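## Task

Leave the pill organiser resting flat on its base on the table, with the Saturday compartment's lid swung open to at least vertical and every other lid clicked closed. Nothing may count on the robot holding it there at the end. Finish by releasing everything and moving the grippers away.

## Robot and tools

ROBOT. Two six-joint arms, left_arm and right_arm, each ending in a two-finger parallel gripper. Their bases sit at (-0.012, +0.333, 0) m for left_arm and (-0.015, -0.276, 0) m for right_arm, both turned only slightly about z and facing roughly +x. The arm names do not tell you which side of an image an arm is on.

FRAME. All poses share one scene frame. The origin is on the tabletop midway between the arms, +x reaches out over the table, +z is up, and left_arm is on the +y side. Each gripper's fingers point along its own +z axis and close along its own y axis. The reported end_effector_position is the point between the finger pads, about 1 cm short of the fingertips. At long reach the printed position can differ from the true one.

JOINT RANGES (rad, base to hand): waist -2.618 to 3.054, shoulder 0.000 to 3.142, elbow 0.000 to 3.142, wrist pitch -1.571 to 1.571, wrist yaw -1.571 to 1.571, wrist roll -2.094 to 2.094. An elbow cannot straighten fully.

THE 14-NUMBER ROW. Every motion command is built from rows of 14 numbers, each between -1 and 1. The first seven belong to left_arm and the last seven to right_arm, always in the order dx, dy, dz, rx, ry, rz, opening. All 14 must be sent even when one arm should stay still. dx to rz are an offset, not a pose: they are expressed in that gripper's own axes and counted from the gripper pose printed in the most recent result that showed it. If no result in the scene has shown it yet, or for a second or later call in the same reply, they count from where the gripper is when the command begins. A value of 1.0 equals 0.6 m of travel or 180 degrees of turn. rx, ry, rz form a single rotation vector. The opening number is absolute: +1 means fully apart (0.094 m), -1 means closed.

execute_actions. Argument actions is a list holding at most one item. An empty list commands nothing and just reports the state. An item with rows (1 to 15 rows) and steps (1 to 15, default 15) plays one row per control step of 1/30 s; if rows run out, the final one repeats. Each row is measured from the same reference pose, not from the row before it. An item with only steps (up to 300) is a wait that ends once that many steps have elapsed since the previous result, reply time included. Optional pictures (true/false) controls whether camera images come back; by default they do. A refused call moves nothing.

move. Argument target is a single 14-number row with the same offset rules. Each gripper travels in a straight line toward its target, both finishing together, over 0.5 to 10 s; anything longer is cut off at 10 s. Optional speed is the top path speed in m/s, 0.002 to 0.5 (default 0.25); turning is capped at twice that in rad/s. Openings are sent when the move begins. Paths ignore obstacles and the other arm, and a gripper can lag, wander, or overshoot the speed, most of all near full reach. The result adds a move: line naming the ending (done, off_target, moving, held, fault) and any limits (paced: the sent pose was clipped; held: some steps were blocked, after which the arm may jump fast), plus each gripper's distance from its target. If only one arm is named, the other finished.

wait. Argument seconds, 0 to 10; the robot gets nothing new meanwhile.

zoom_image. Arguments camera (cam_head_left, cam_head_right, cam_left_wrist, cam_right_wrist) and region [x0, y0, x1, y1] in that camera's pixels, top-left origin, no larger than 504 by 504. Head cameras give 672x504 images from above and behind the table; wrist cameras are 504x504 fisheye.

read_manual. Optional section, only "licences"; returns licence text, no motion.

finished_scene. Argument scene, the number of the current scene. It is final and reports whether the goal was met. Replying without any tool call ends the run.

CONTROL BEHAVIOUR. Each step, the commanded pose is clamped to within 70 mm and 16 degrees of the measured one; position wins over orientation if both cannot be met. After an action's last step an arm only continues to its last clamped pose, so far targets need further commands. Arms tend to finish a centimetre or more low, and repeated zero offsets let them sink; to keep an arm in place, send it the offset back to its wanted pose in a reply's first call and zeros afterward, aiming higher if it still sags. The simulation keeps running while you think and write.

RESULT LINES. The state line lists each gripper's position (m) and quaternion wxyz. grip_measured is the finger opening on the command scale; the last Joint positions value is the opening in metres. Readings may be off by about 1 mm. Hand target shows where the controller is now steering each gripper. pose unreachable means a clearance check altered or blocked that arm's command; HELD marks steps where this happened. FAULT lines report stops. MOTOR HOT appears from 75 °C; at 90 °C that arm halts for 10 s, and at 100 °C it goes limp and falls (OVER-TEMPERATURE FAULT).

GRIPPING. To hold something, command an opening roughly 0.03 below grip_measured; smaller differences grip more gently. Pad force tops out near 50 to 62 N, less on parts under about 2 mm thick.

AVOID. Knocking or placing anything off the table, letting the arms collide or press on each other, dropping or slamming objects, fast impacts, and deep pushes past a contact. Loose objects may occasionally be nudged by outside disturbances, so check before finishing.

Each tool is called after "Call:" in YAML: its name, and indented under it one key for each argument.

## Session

Call:
execute_actions:
  actions: []

Scene clock: 0.00 s of 4800.00 s.
left_arm: end_effector_position=(+0.5107, +0.4771, +0.1081) grip_measured=+1.000 end_effector_quat_wxyz=(+0.074, -0.479, +0.774, -0.406) | right_arm: end_effector_position=(+0.0862, +0.1724, +0.1095) grip_measured=+1.000 end_effector_quat_wxyz=(+0.074, -0.310, +0.732, +0.603)
Joint positions: left_arm=[ 0.452  2.475  2.281 -1.13   0.824 -0.707  0.094] | right_arm=[ 1.003  1.84   0.736  0.744 -0.732  0.801  0.094]
Joint velocities: left_arm=[ 0.007  0.007  0.012  0.037 -0.022 -0.007  0.   ] | right_arm=[-0.007 -0.002  0.002 -0.022  0.081 -0.007  0.   ]
Hand target (left_arm): +0.514, +0.478, +0.126; +0.095, -0.466, +0.778, -0.411
Hand target (right_arm): +0.088, +0.176, +0.123; +0.088, -0.318, +0.718, +0.613
camera_calibration (this result's frames):
cam_left_wrist: T_world_to_cam=[[0.745452, -0.0285305, 0.665949, -0.441677], [-0.627381, -0.367511, 0.686534, 0.455471], [0.225157, -0.929581, -0.291861, 0.491891], [0, 0, 0, 1]] pos_world=[0.50425, 0.612042, 0.125001]
cam_right_wrist: T_world_to_cam=[[0.297832, -0.171718, -0.939047, 0.11109], [-0.777956, -0.613753, -0.134506, 0.235589], [-0.553246, 0.770597, -0.316384, 0.0663109], [0, 0, 0, 1]] pos_world=[0.186878, 0.112571, 0.156986]

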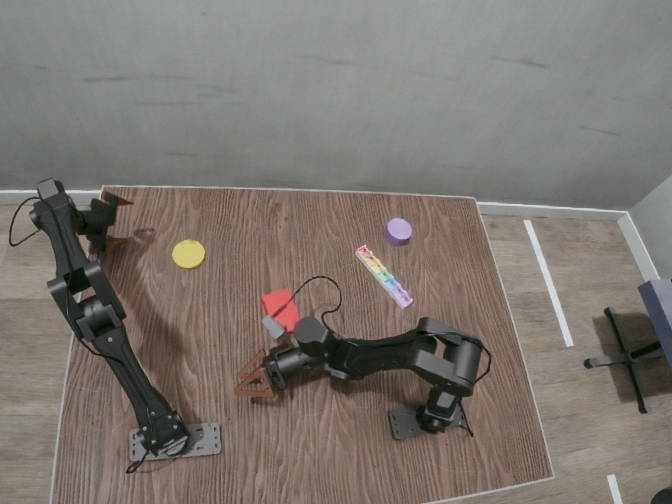

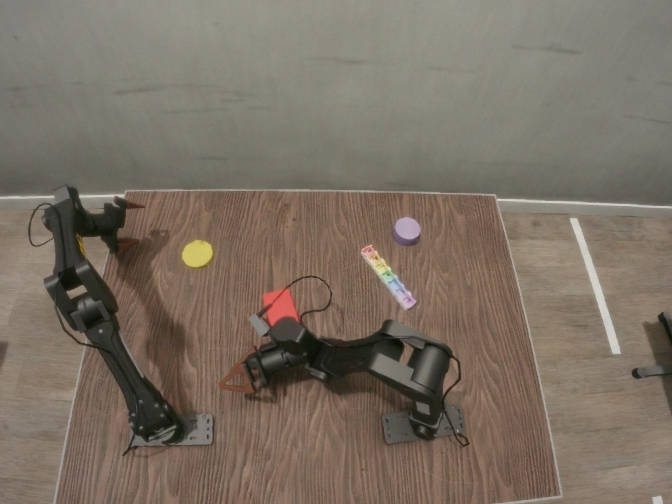

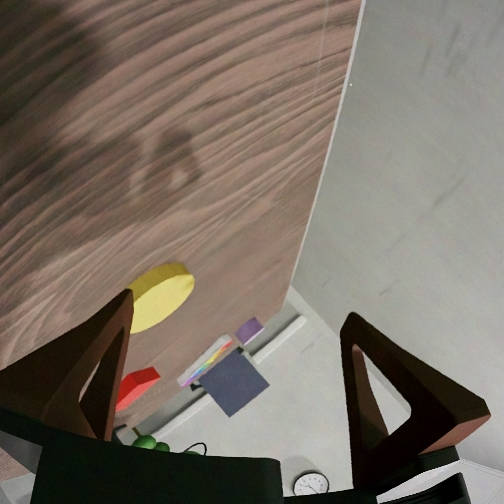

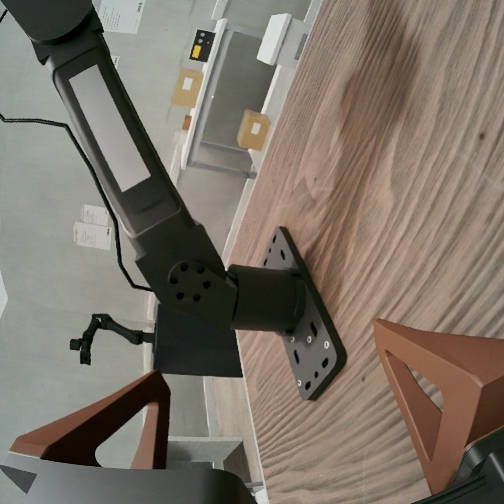

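Call:
zoom_image:
  camera: "cam_head_left"
  region: [330, 200, 440, 320]

Call:
zoom_image:
  camera: "cam_head_right"
  region: [340, 200, 450, 320]

Region (330, 200, 440, 320) of cam_head_left's 672x504 image, scaled by 4.200, with more detail than that image has; it fills the left 462 columns of this view, and the rest is white.

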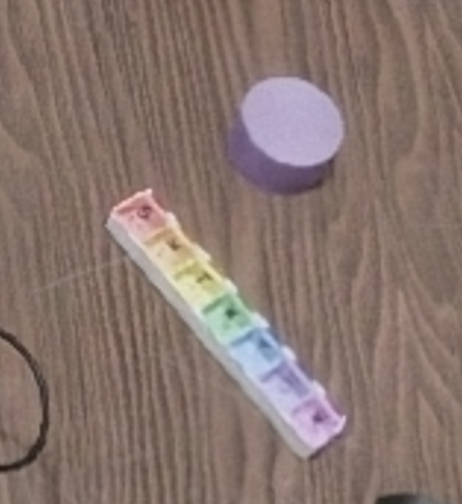

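Region (340, 200, 450, 320) of cam_head_right's 672x504 image, scaled by 4.200, with more detail than that image has; it fills the left 462 columns of this view, and the rest is white.

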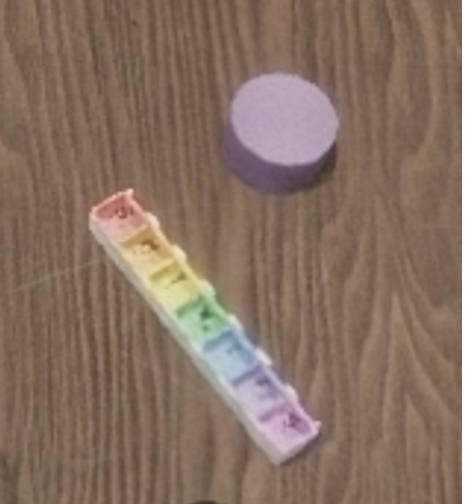

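Call:
move:
  target: [0.517,-0.101,0.045,0.148,0.0747,0.139,-0.362, -0.154,-0.2255,-0.754,0.436,-0.171,0.479,-0.3]
  speed: 0.25

Scene clock: 85.27 s of 4800.00 s.
left_arm: end_effector_position=(+0.4044, +0.2013, +0.2057) grip_measured=-0.360 end_effector_quat_wxyz=(+0.150, -0.241, +0.752, -0.595) | right_arm: end_effector_position=(+0.3463, -0.2173, +0.1482) grip_measured=-0.298 end_effector_quat_wxyz=(-0.018, +0.469, +0.883, +0.001)
Joint positions: left_arm=[-0.017  1.614  0.964  0.173  1.003 -1.223  0.03 ] | right_arm=[ 0.066  1.973  1.872 -1.497 -0.024  1.123  0.033]
Joint velocities: left_arm=[-0.007 -0.012  0.022  0.081 -0.007 -0.007 -0.001] | right_arm=[-0.007 -0.002  0.007 -0.037  0.007  0.007  0.001]
Hand target (left_arm): +0.400, +0.198, +0.221; +0.171, -0.220, +0.750, -0.600
Hand target (right_arm): +0.350, -0.222, +0.159; -0.003, +0.473, +0.881, -0.001
Off the commanded pose (left_arm): 0.013 m, 4 deg.
Off the commanded pose (right_arm): 0.015 m, 2 deg.
After step 90, 77.37 s passed at rest.
move: off_target (left_arm, right_arm)
camera_calibration (this result's frames):
cam_left_wrist: T_world_to_cam=[[0.313788, -0.0314426, 0.948972, -0.318384], [-0.949454, -0.00130711, 0.313904, 0.353598], [-0.00862954, -0.999505, -0.0302635, 0.342785], [0, 0, 0, 1]] pos_world=[0.438588, 0.333067, 0.201515]
cam_right_wrist: T_world_to_cam=[[-0.951231, -0.308137, 0.0145152, 0.264644], [-0.283307, 0.891261, 0.354105, 0.28726], [-0.122049, 0.332723, -0.935093, 0.370004], [0, 0, 0, 1]] pos_world=[0.378279, -0.297586, 0.240427]

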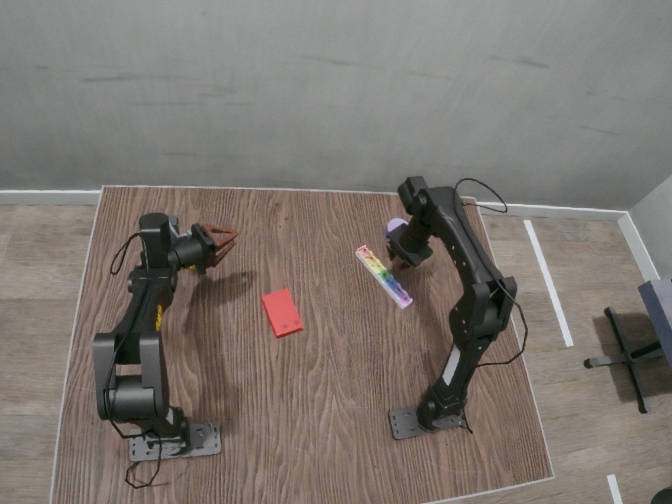

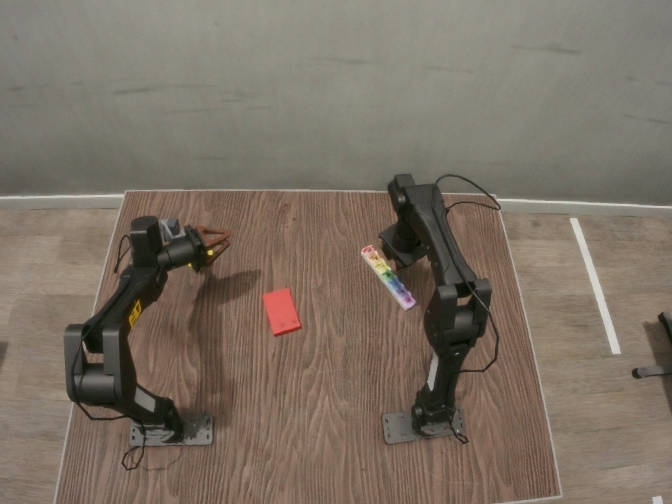

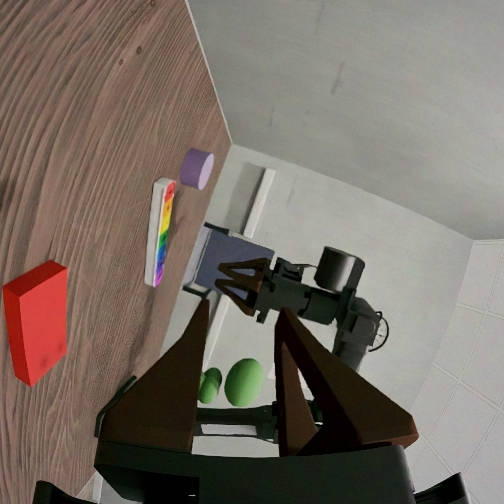

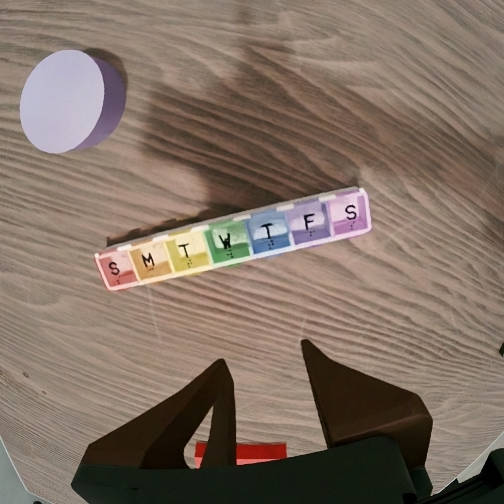

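Call:
move:
  target: [0.522,0.113,0.4675,0,0,0.02,-0.362, -0.0143,-0.0448,0.147,-0.0054,-0.010,0,-0.3]
  speed: 0.2

Scene clock: 113.90 s of 4800.00 s.
left_arm: end_effector_position=(+0.2646, -0.1838, +0.0730) grip_measured=-0.360 end_effector_quat_wxyz=(+0.154, -0.221, +0.768, -0.582) | right_arm: end_effector_position=(+0.3244, -0.2301, +0.0520) grip_measured=-0.298 end_effector_quat_wxyz=(-0.022, +0.468, +0.883, -0.001)
Joint positions: left_arm=[-1.161  2.218  1.139  0.798 -0.068 -1.612  0.03 ] | right_arm=[ 0.038  1.914  1.405 -1.098 -0.023  1.093  0.033]
Joint velocities: left_arm=[-0.002  0.002 -0.017  0.007  0.051  0.022 -0.001] | right_arm=[ 0.002 -0.007 -0.027  0.007  0.007 -0.037  0.   ]
Hand target (left_arm): +0.271, -0.190, +0.086; +0.163, -0.221, +0.757, -0.593
Hand target (right_arm): +0.327, -0.236, +0.059; -0.001, +0.469, +0.883, +0.001
Off the commanded pose (left_arm): 0.019 m, 2 deg.
Off the commanded pose (right_arm): 0.011 m, 2 deg.
After step 90, 22.93 s passed at rest.
move: off_target (left_arm, right_arm)
camera_calibration (this result's frames):
cam_left_wrist: T_world_to_cam=[[0.29528, -0.0843612, 0.951679, -0.16574], [-0.95471, 0.0120895, 0.297292, 0.267066], [-0.0365853, -0.996362, -0.0769707, -0.0359978], [0, 0, 0, 1]] pos_world=[0.302593, -0.0530776, 0.0755645]
cam_right_wrist: T_world_to_cam=[[-0.950252, -0.310654, 0.0227124, 0.239959], [-0.282678, 0.890703, 0.356008, 0.326102], [-0.130825, 0.331877, -0.934207, 0.284303], [0, 0, 0, 1]] pos_world=[0.357398, -0.310269, 0.144053]

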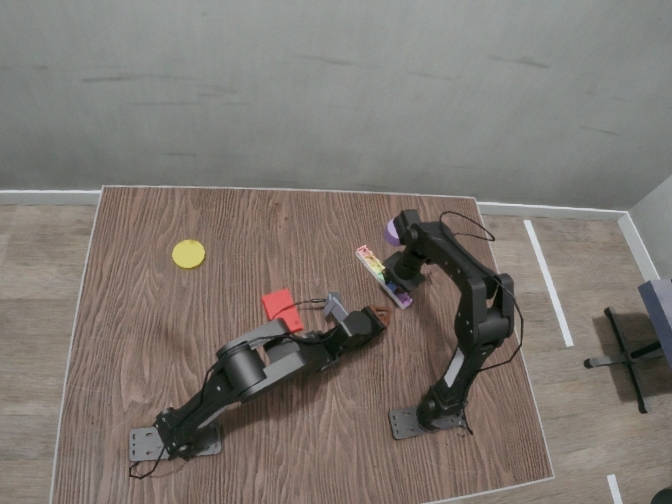

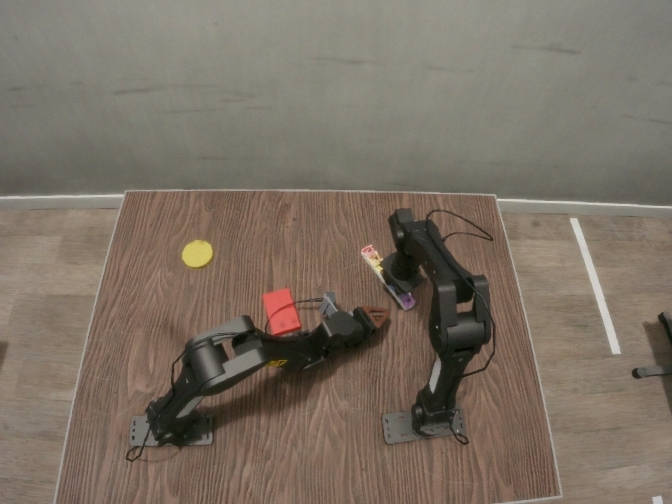

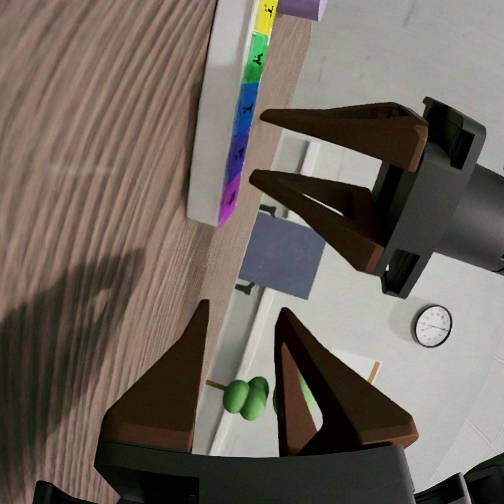

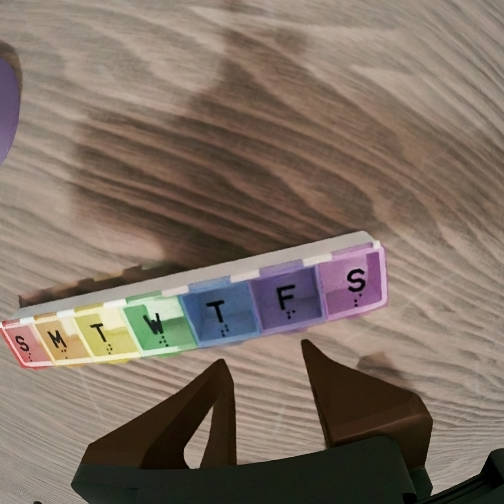

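Call:
move:
  target: [-0.008,0.0,0.058,0,0,0,-0.362, -0.018,0,-0.005,-0.0066,-0.0124,0,-0.3]
  speed: 0.05

Scene clock: 133.80 s of 4800.00 s.
left_arm: end_effector_position=(+0.2778, -0.2034, +0.0504) grip_measured=-0.360 end_effector_quat_wxyz=(+0.147, -0.224, +0.776, -0.570) | right_arm: end_effector_position=(+0.3281, -0.2329, +0.0519) grip_measured=-0.298 end_effector_quat_wxyz=(-0.015, +0.467, +0.884, +0.001)
Joint positions: left_arm=[-1.152  2.326  1.267  0.747 -0.054 -1.616  0.03 ] | right_arm=[ 0.031  1.914  1.405 -1.085 -0.019  1.084  0.033]
Joint velocities: left_arm=[-0.012  0.002 -0.002 -0.022  0.037 -0.051 -0.   ] | right_arm=[ 0.012 -0.012  0.002  0.007  0.037  0.007  0.   ]
Hand target (left_arm): +0.286, -0.209, +0.063; +0.154, -0.221, +0.768, -0.582
Hand target (right_arm): +0.330, -0.239, +0.055; +0.000, +0.468, +0.884, -0.001
Off the commanded pose (left_arm): 0.017 m, 2 deg.
Off the commanded pose (right_arm): 0.007 m, 2 deg.
After step 90, 15.77 s passed at rest.
move: off_target (left_arm)
camera_calibration (this result's frames):
cam_left_wrist: T_world_to_cam=[[0.314817, -0.108239, 0.94296, -0.159607], [-0.948237, 0.00775917, 0.317469, 0.282872], [-0.0416791, -0.994095, -0.100193, -0.0536689], [0, 0, 0, 1]] pos_world=[0.31624, -0.0728225, 0.0553227]
cam_right_wrist: T_world_to_cam=[[-0.949847, -0.312546, 0.0103109, 0.242683], [-0.289414, 0.891079, 0.349596, 0.332288], [-0.118453, 0.329078, -0.936844, 0.281021], [0, 0, 0, 1]] pos_world=[0.359968, -0.312723, 0.144604]

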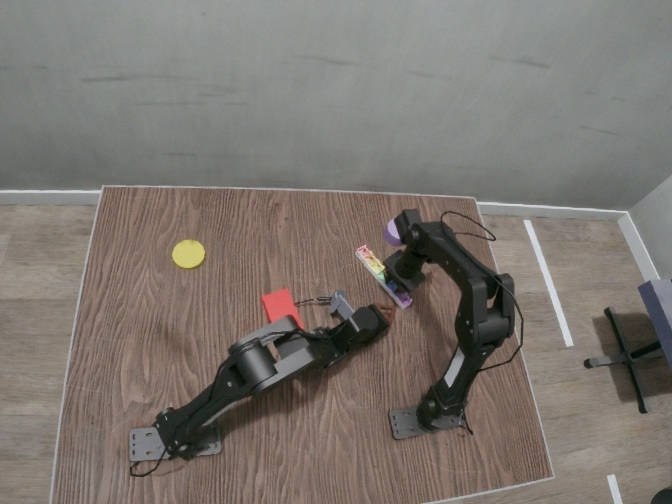

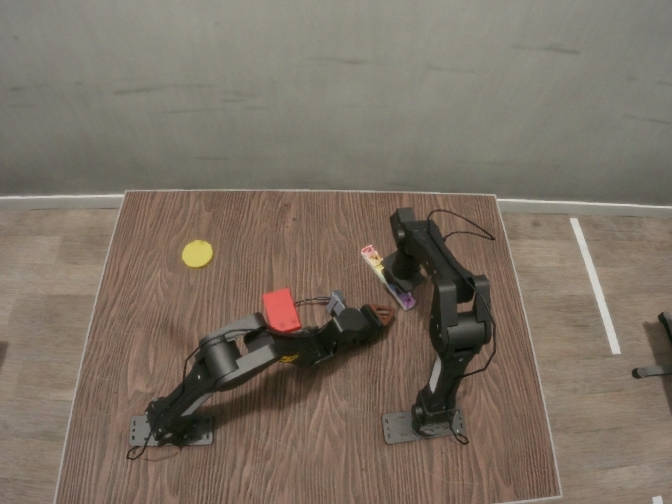

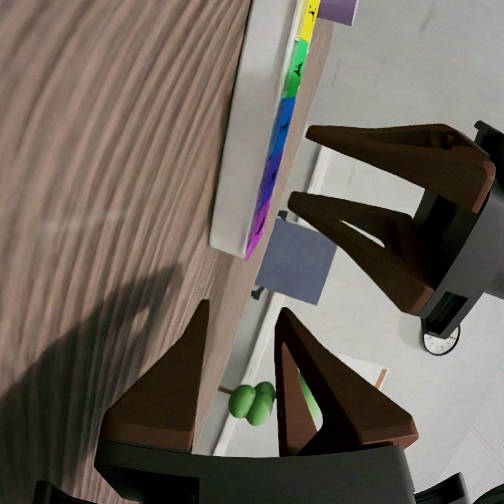

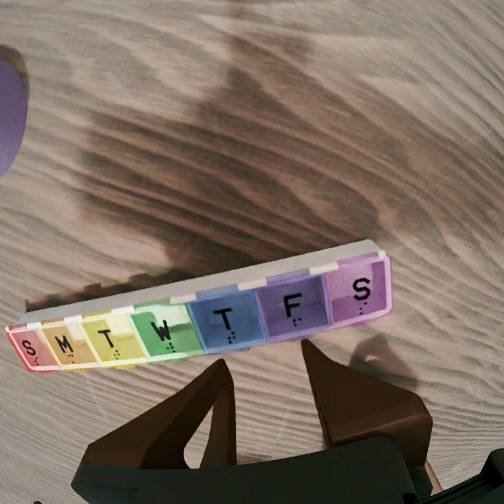

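Call:
move:
  target: [-0.02,-0.028,0.058,0,0,0,-0.362, -0.022,0,-0.008,-0.005,-0.01,0,-0.3]
  speed: 0.05

Scene clock: 155.90 s of 4800.00 s.
left_arm: end_effector_position=(+0.2994, -0.2240, +0.0420) grip_measured=-0.360 end_effector_quat_wxyz=(+0.139, -0.229, +0.785, -0.559) | right_arm: end_effector_position=(+0.3288, -0.2378, +0.0519) grip_measured=-0.298 end_effector_quat_wxyz=(-0.015, +0.466, +0.885, +0.002)
Joint positions: left_arm=[-1.129  2.413  1.439  0.631 -0.026 -1.62   0.03 ] | right_arm=[ 0.017  1.914  1.405 -1.085 -0.019  1.068  0.033]
Joint velocities: left_arm=[-0.007 -0.017  0.012 -0.022  0.022 -0.022  0.001] | right_arm=[ 0.002  0.017 -0.002  0.007 -0.066 -0.037  0.   ]
Hand target (left_arm): +0.308, -0.229, +0.055; +0.148, -0.224, +0.776, -0.571
Hand target (right_arm): +0.335, -0.244, +0.056; +0.002, +0.467, +0.884, +0.001
Off the commanded pose (left_arm): 0.017 m, 2 deg.
Off the commanded pose (right_arm): 0.010 m, 2 deg.
After step 90, 17.80 s passed at rest.
move: off_target (left_arm)
camera_calibration (this result's frames):
cam_left_wrist: T_world_to_cam=[[0.338286, -0.12936, 0.93211, -0.172018], [-0.939895, 0.00247684, 0.341455, 0.301521], [-0.0464792, -0.991595, -0.120747, -0.0712884], [0, 0, 0, 1]] pos_world=[0.338276, -0.0936882, 0.0487763]
cam_right_wrist: T_world_to_cam=[[-0.949138, -0.314717, 0.00954698, 0.241069], [-0.291674, 0.890257, 0.349812, 0.337454], [-0.118591, 0.329235, -0.936771, 0.282815], [0, 0, 0, 1]] pos_world=[0.360774, -0.317665, 0.144586]

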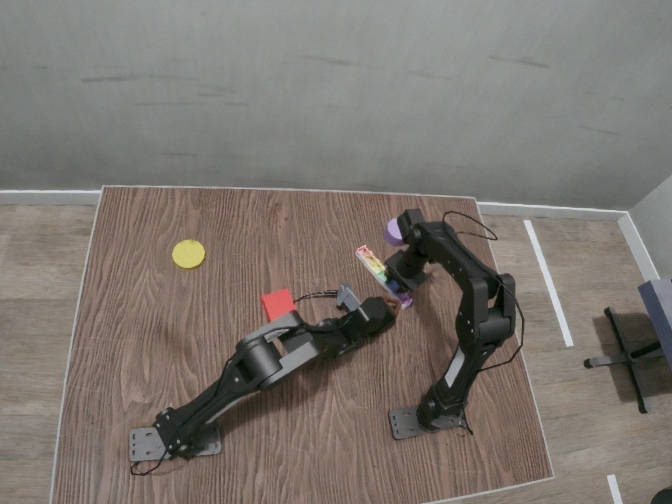

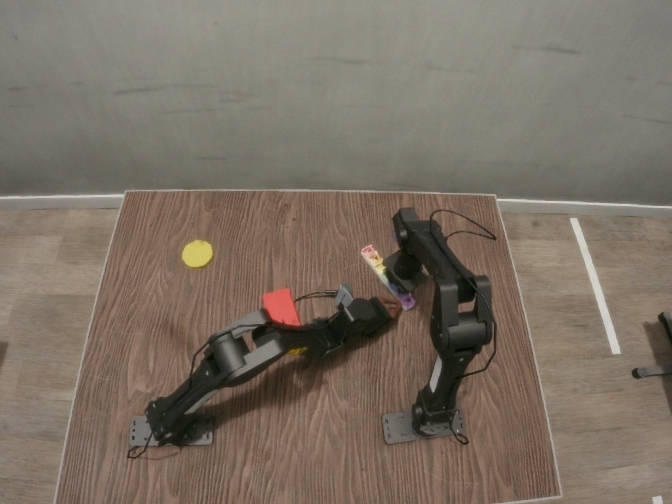

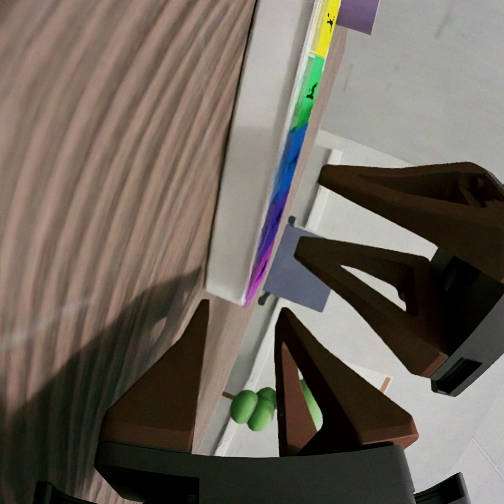

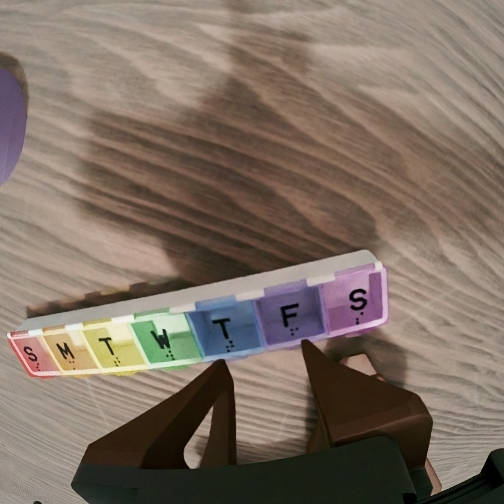

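Call:
move:
  target: [0,-0.03,0,0.04,0,0,-0.5, -0.016,0.004,0.014,-0.005,-0.01,0,-0.3]
  speed: 0.04

Scene clock: 179.10 s of 4800.00 s.
left_arm: end_effector_position=(+0.3035, -0.2316, +0.0632) grip_measured=-0.498 end_effector_quat_wxyz=(+0.148, -0.221, +0.748, -0.608) | right_arm: end_effector_position=(+0.3393, -0.2368, +0.0519) grip_measured=-0.298 end_effector_quat_wxyz=(+0.003, +0.464, +0.886, +0.013)
Joint positions: left_arm=[-1.129  2.434  1.439  0.776 -0.026 -1.624  0.024] | right_arm=[ 0.017  1.914  1.405 -1.042 -0.019  1.064  0.033]
Joint velocities: left_arm=[ 0.017  0.012 -0.012  0.051 -0.007  0.037  0.   ] | right_arm=[-0.007 -0.012  0.007  0.037  0.037  0.066 -0.002]
Hand target (left_arm): +0.303, -0.229, +0.059; +0.153, -0.219, +0.748, -0.607
Hand target (right_arm): +0.336, -0.244, +0.043; +0.003, +0.466, +0.885, +0.001
Off the commanded pose (left_arm): 0.005 m, 1 deg.
Off the commanded pose (right_arm): 0.012 m, 1 deg.
After step 90, 18.30 s passed at rest.
move: off_target (right_arm)
camera_calibration (this result's frames):
cam_left_wrist: T_world_to_cam=[[0.286118, -0.024634, 0.957878, -0.155664], [-0.957279, 0.0363402, 0.286874, 0.314685], [-0.0418763, -0.999036, -0.013184, -0.0859575], [0, 0, 0, 1]] pos_world=[0.34218, -0.101145, 0.057699]
cam_right_wrist: T_world_to_cam=[[-0.947582, -0.317926, -0.0317985, 0.252194], [-0.309303, 0.887791, 0.340822, 0.345464], [-0.0801259, 0.332792, -0.93959, 0.271634], [0, 0, 0, 1]] pos_world=[0.367592, -0.316918, 0.145502]

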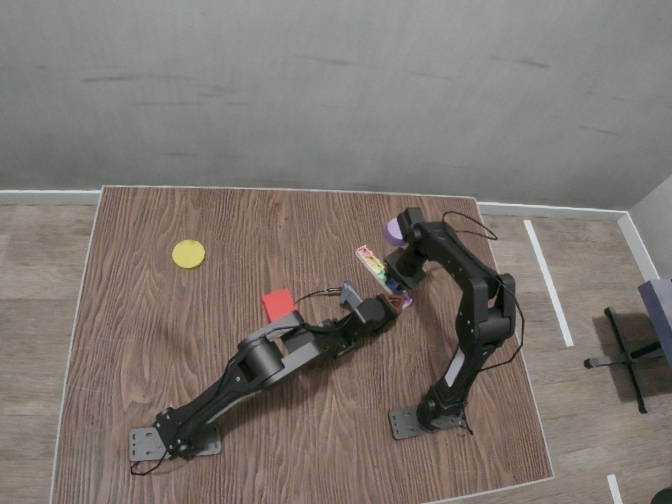

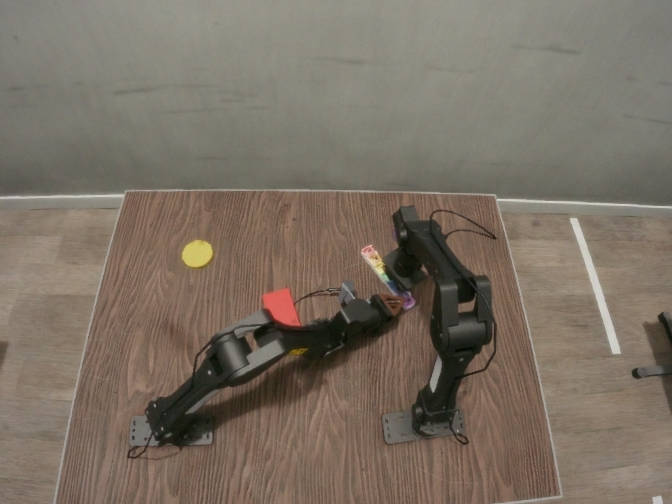

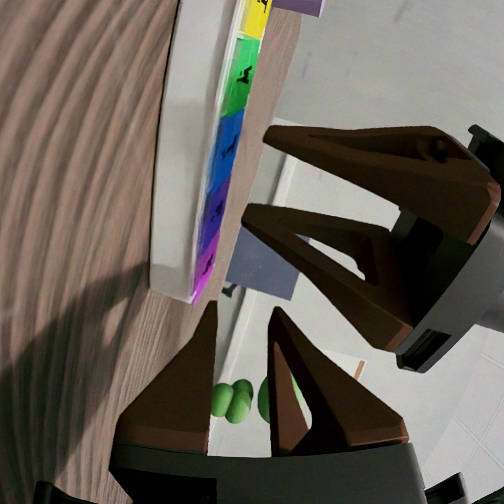

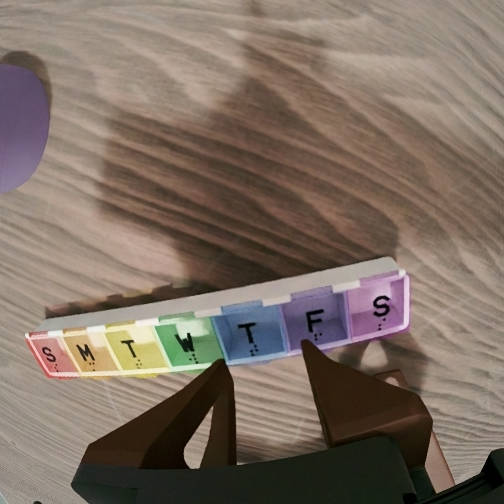

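Call:
move:
  target: [0,0.023,0,0.012,0,0,-0.5, 0,0,0.075,0,0,0,-0.3]
  speed: 0.04

Scene clock: 191.63 s of 4800.00 s.
left_arm: end_effector_position=(+0.3025, -0.2299, +0.0480) grip_measured=-0.498 end_effector_quat_wxyz=(+0.149, -0.221, +0.740, -0.617) | right_arm: end_effector_position=(+0.3393, -0.2368, +0.0379) grip_measured=-0.298 end_effector_quat_wxyz=(+0.005, +0.465, +0.885, +0.014)
Joint positions: left_arm=[-1.129  2.482  1.424  0.862 -0.026 -1.63   0.024] | right_arm=[ 0.017  1.926  1.364 -0.985 -0.019  1.065  0.033]
Joint velocities: left_arm=[-0.007  0.002 -0.002  0.007 -0.066 -0.066  0.   ] | right_arm=[-0.002  0.002  0.012 -0.037 -0.051 -0.051  0.001]
Hand target (left_arm): +0.301, -0.229, +0.049; +0.152, -0.218, +0.737, -0.621
Hand target (right_arm): +0.338, -0.236, +0.009; +0.001, +0.464, +0.886, +0.012
Off the commanded pose (left_arm): 0.002 m, 1 deg.
Off the commanded pose (right_arm): 0.031 m, 0 deg.
After step 90, 8.00 s passed at rest.
move: off_target (right_arm)
camera_calibration (this result's frames):
cam_left_wrist: T_world_to_cam=[[0.280206, -0.00149663, 0.959939, -0.133757], [-0.959081, 0.0418677, 0.280021, 0.320248], [-0.0406096, -0.999122, 0.0102962, -0.0860295], [0, 0, 0, 1]] pos_world=[0.34113, -0.0995622, 0.0396082]
cam_right_wrist: T_world_to_cam=[[-0.947697, -0.317191, -0.0355043, 0.252156], [-0.309913, 0.887895, 0.339996, 0.350499], [-0.0763195, 0.333216, -0.939756, 0.257327], [0, 0, 0, 1]] pos_world=[0.367231, -0.316971, 0.131609]

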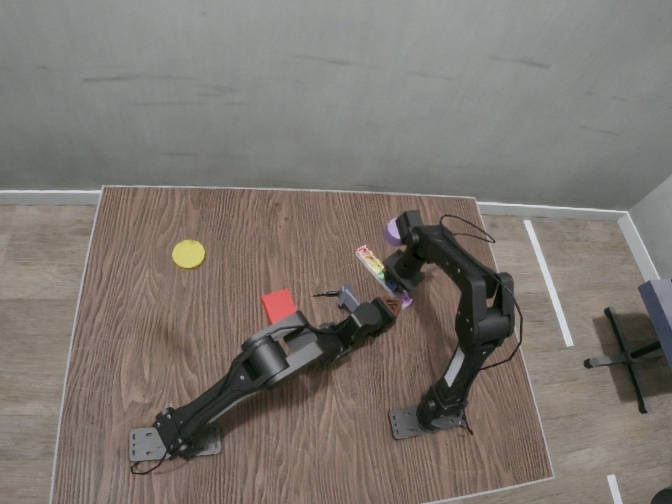

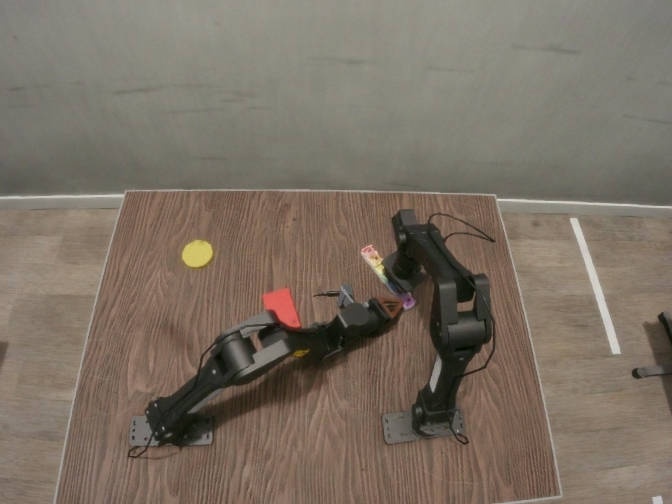

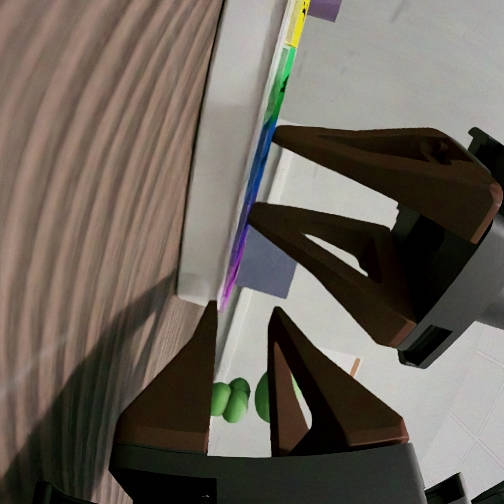

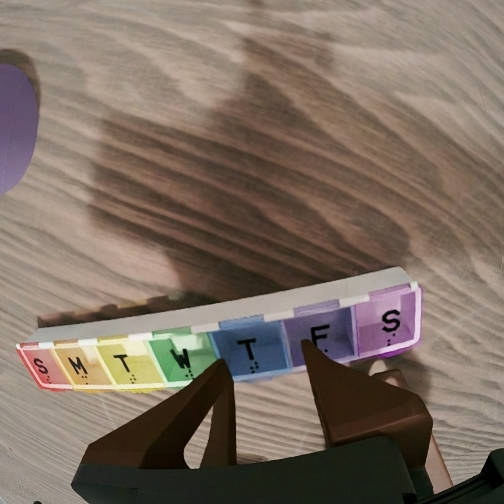

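Call:
move:
  target: [0,-0.012,0.035,0.01,0,0,-0.35, 0,0,0.075,0.005,0.005,0,-0.3]
  speed: 0.03

Call:
zoom_image:
  camera: "cam_left_wrist"
  region: [140, 200, 300, 360]

Scene clock: 199.83 s of 4800.00 s.
left_arm: end_effector_position=(+0.3092, -0.2421, +0.0464) grip_measured=-0.352 end_effector_quat_wxyz=(+0.148, -0.222, +0.734, -0.625) | right_arm: end_effector_position=(+0.3392, -0.2368, +0.0376) grip_measured=-0.298 end_effector_quat_wxyz=(+0.006, +0.465, +0.885, +0.015)
Joint positions: left_arm=[-1.129  2.534  1.503  0.855 -0.026 -1.636  0.03 ] | right_arm=[ 0.017  1.924  1.359 -0.98  -0.019  1.065  0.033]
Joint velocities: left_arm=[-0.002 -0.002  0.002  0.081  0.037 -0.051 -0.001] | right_arm=[-0.002 -0.012  0.017 -0.037  0.066 -0.022  0.001]
Hand target (left_arm): +0.314, -0.248, +0.051; +0.152, -0.219, +0.731, -0.628
Hand target (right_arm): +0.336, -0.236, -0.003; -0.008, +0.465, +0.885, +0.010
Off the commanded pose (left_arm): 0.009 m, 1 deg.
Off the commanded pose (right_arm): 0.045 m, 1 deg.
After step 90, 3.47 s passed at rest.
move: off_target (right_arm)
camera_calibration (this result's frames):
cam_left_wrist: T_world_to_cam=[[0.275416, 0.0180319, 0.961156, -0.12803], [-0.960504, 0.0464759, 0.274357, 0.329386], [-0.0397234, -0.998757, 0.0301199, -0.0990145], [0, 0, 0, 1]] pos_world=[0.347705, -0.111891, 0.0356696]
cam_right_wrist: T_world_to_cam=[[-0.94772, -0.316819, -0.0381008, 0.252254], [-0.310474, 0.887921, 0.339414, 0.350808], [-0.0737024, 0.333499, -0.939865, 0.256204], [0, 0, 0, 1]] pos_world=[0.366866, -0.317015, 0.131339]

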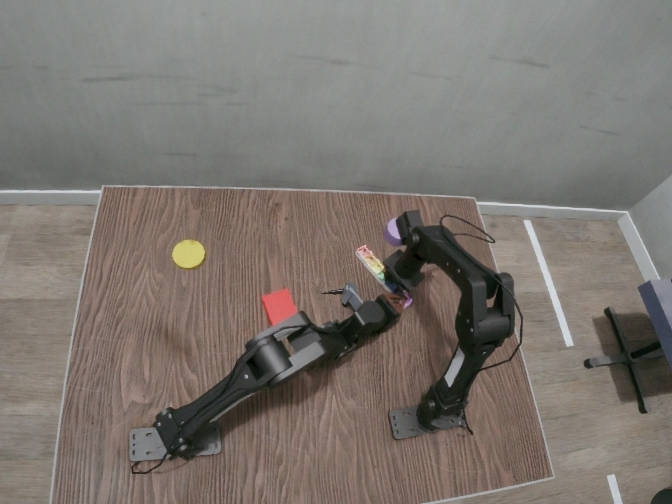

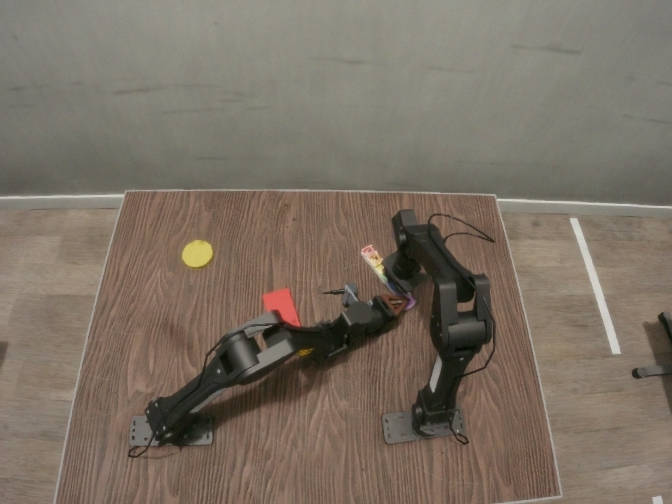

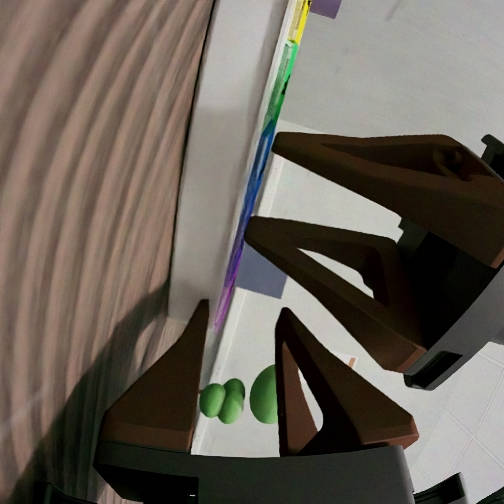

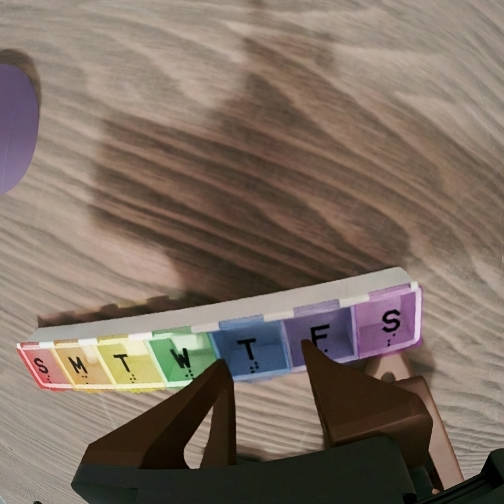

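Region (140, 200, 300, 360) of cam_left_wrist's 504x504 image, scaled by 3.150, with more detail than that image has.

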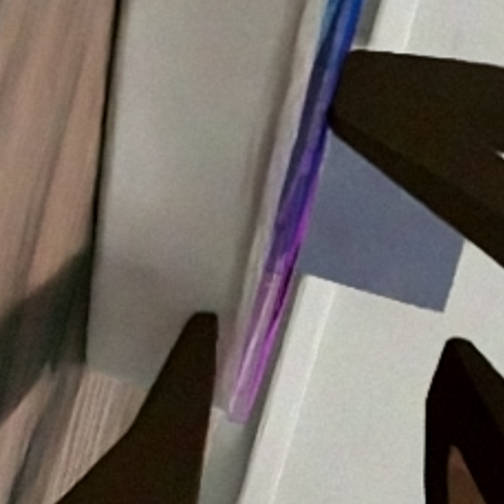

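Call:
execute_actions:
  actions:
    - {"rows":[[0,0,0.02,0.005,0,0,-0.35,0,0,0.11,0.012,0.005,0,-0.3],[0,0,0.02,0.005,0,0,-0.35,0,0,0.11,0.012,0.005,0,-0.3],[0,0,0.02,0.005,0,0,-0.35,0,0,0.11,0.012,0.005,0,-0.3],[0,0,0.018,0.008,0,0,-0.38,0,0,0.11,0.012,0.005,0,-0.3],[0,0,0.016,0.01,0,0,-0.41,0,0,0.11,0.012,0.005,0,-0.3],[0,0,0.014,0.01,0,0,-0.44,0,0,0.11,0.012,0.005,0,-0.3],[0,0,0.014,0.012,0,0,-0.47,0,0,0.11,0.012,0.005,0,-0.3],[0,0,0.014,0.014,0,0,-0.50,0,0,0.11,0.012,0.005,0,-0.3],[0,0,0.014,0.016,0,0,-0.53,0,0,0.11,0.012,0.005,0,-0.3],[0,0,0.014,0.018,0,0,-0.56,0,0,0.11,0.012,0.005,0,-0.3],[0,0,0.014,0.02,0,0,-0.58,0,0,0.11,0.012,0.005,0,-0.3],[0,0,0.014,0.022,0,0,-0.60,0,0,0.11,0.012,0.005,0,-0.3]],"steps":15}

Scene clock: 211.63 s of 4800.00 s.
left_arm: end_effector_position=(+0.3105, -0.2453, +0.0453) grip_measured=-0.593 end_effector_quat_wxyz=(+0.162, -0.213, +0.735, -0.623) | right_arm: end_effector_position=(+0.3416, -0.2399, +0.0376) grip_measured=-0.298 end_effector_quat_wxyz=(+0.015, +0.465, +0.885, +0.010)
Joint positions: left_arm=[-1.134  2.549  1.524  0.854 -0.041 -1.606  0.019] | right_arm=[ 0.017  1.922  1.356 -0.969 -0.001  1.065  0.033]
Joint velocities: left_arm=[-0.007  0.002 -0.017  0.007  0.037  0.051 -0.   ] | right_arm=[-0.002 -0.007 -0.012  0.066  0.007  0.007 -0.001]
Hand target (left_arm): +0.313, -0.248, +0.045; +0.156, -0.216, +0.714, -0.648
Hand target (right_arm): +0.333, -0.236, -0.020; -0.013, +0.464, +0.885, -0.000
Off the commanded pose (left_arm): 0.005 m, 4 deg.
Off the commanded pose (right_arm): 0.066 m, 3 deg.
Steps of this call (steps 1 to 90: nothing new was sent; then 8.30 s passed at rest; steps 91 to 105: all 15 steps of this action). Readings (end_effector_position):
91: left_arm (+0.3095, -0.2426, +0.0464) | right_arm (+0.3391, -0.2370, +0.0369)
92: left_arm (+0.3102, -0.2436, +0.0464) | right_arm (+0.3399, -0.2376, +0.0367)
94: left_arm (+0.3110, -0.2447, +0.0467) | right_arm (+0.3408, -0.2386, +0.0367)
98: left_arm (+0.3108, -0.2449, +0.0464) | right_arm (+0.3413, -0.2390, +0.0367)
105: the state above
camera_calibration (this result's frames):
cam_left_wrist: T_world_to_cam=[[0.246369, 0.00746419, 0.969147, -0.121143], [-0.968523, 0.0385935, 0.245913, 0.332963], [-0.0355673, -0.999227, 0.0167375, -0.102924], [0, 0, 0, 1]] pos_world=[0.348668, -0.11479, 0.0372485]
cam_right_wrist: T_world_to_cam=[[-0.947407, -0.316984, -0.0440576, 0.253581], [-0.313936, 0.893776, 0.320326, 0.357534], [-0.0621605, 0.31731, -0.946282, 0.249844], [0, 0, 0, 1]] pos_world=[0.368017, -0.318453, 0.133068]

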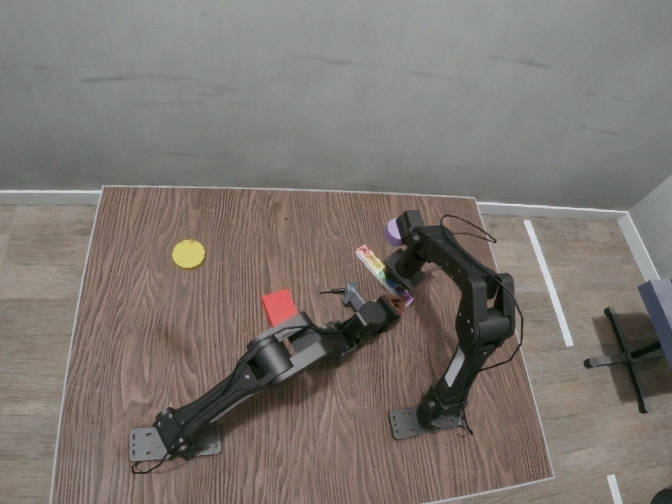

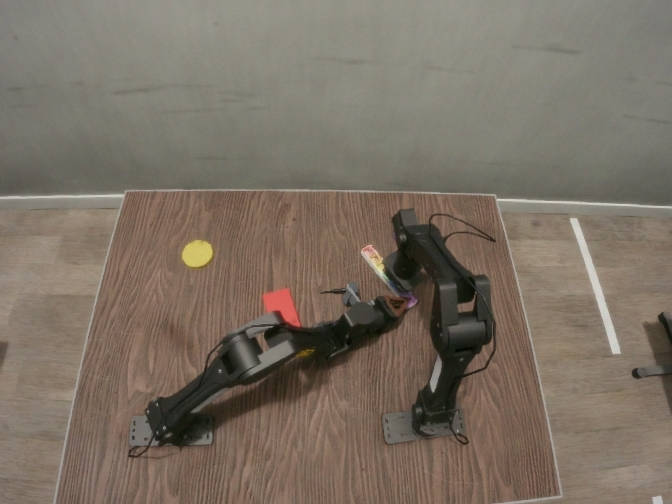

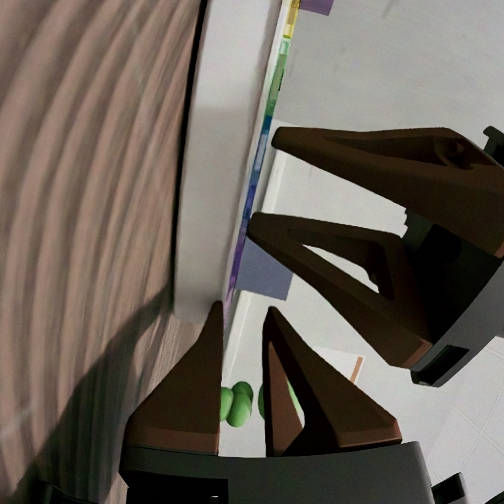

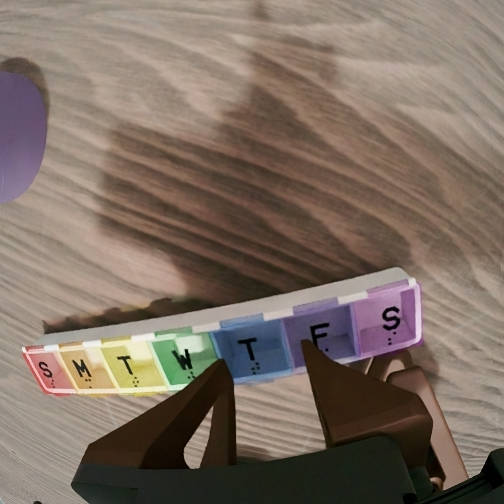

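Call:
execute_actions:
  actions:
    - {"rows":[[0,0,0.008,0.025,0,0,-0.62,0,0,0.115,0.01,0,0,-0.3],[0,0,0.008,0.027,0,0,-0.64,0,0,0.115,0.01,0,0,-0.3],[0,0,0.008,0.029,0,0,-0.66,0,0,0.115,0.01,0,0,-0.3],[0,0,0.008,0.031,0,0,-0.68,0,0,0.115,0.01,0,0,-0.3],[0,0,0.008,0.033,0,0,-0.70,0,0,0.115,0.01,0,0,-0.3],[0,0,0.008,0.035,0,0,-0.72,0,0,0.115,0.01,0,0,-0.3],[0,0,0.008,0.037,0,0,-0.74,0,0,0.115,0.01,0,0,-0.3],[0,0,0.008,0.039,0,0,-0.76,0,0,0.115,0.01,0,0,-0.3],[0,0,0.008,0.041,0,0,-0.78,0,0,0.115,0.01,0,0,-0.3],[0,0,0.008,0.043,0,0,-0.80,0,0,0.115,0.01,0,0,-0.3]],"steps":12}

Scene clock: 217.53 s of 4800.00 s.
left_arm: end_effector_position=(+0.3105, -0.2463, +0.0577) grip_measured=-0.797 end_effector_quat_wxyz=(+0.177, -0.200, +0.687, -0.676) | right_arm: end_effector_position=(+0.3453, -0.2406, +0.0367) grip_measured=-0.299 end_effector_quat_wxyz=(+0.024, +0.467, +0.884, +0.013)
Joint positions: left_arm=[-1.135  2.61   1.524  1.063 -0.044 -1.599  0.01 ] | right_arm=[ 0.017  1.92   1.349 -0.945  0.006  1.071  0.033]
Joint velocities: left_arm=[ 0.017  0.081  0.002  0.198  0.007 -0.037 -0.001] | right_arm=[ 0.002  0.007 -0.002 -0.037 -0.007 -0.037  0.001]
Hand target (left_arm): +0.312, -0.248, +0.044; +0.176, -0.201, +0.691, -0.671
Hand target (right_arm): +0.335, -0.240, -0.022; +0.003, +0.465, +0.885, -0.007
Off the commanded pose (left_arm): 0.014 m, 1 deg.
Off the commanded pose (right_arm): 0.068 m, 3 deg.
Steps of this call (steps 1 to 90: nothing new was sent; then 2.50 s passed at rest; steps 91 to 102: all 12 steps of this action). Readings (end_effector_position):
91: left_arm (+0.3104, -0.2454, +0.0455) | right_arm (+0.3419, -0.2402, +0.0377)
92: left_arm (+0.3103, -0.2457, +0.0462) | right_arm (+0.3432, -0.2405, +0.0372)
94: left_arm (+0.3106, -0.2464, +0.0491) | right_arm (+0.3453, -0.2405, +0.0367)
98: left_arm (+0.3107, -0.2467, +0.0543) | right_arm (+0.3453, -0.2406, +0.0367)
102: the state above
camera_calibration (this result's frames):
cam_left_wrist: T_world_to_cam=[[0.172135, 0.131217, 0.976295, -0.0800225], [-0.984234, 0.0638247, 0.164957, 0.345771], [-0.0406666, -0.989297, 0.140135, -0.107291], [0, 0, 0, 1]] pos_world=[0.349731, -0.117712, 0.0361236]
cam_right_wrist: T_world_to_cam=[[-0.948188, -0.311875, -0.060617, 0.258916], [-0.314846, 0.896813, 0.310801, 0.361058], [-0.0425689, 0.313783, -0.94854, 0.241841], [0, 0, 0, 1]] pos_world=[0.369474, -0.318938, 0.132874]

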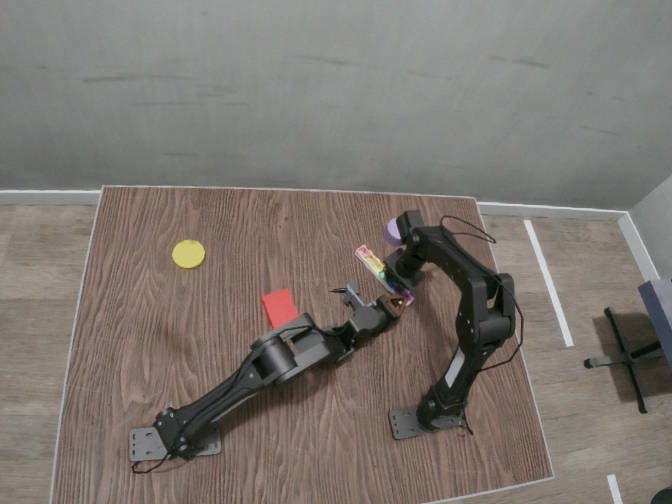

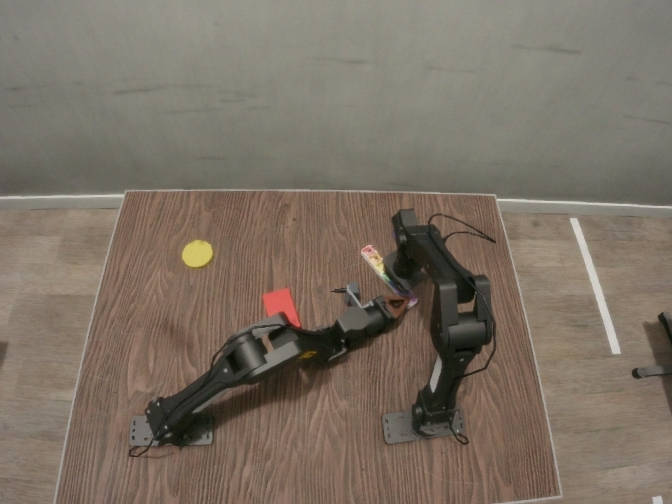

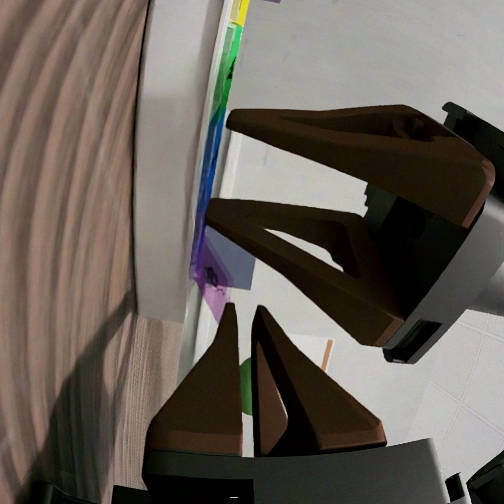

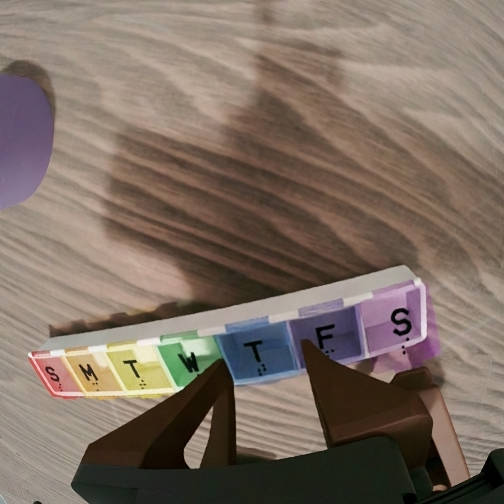

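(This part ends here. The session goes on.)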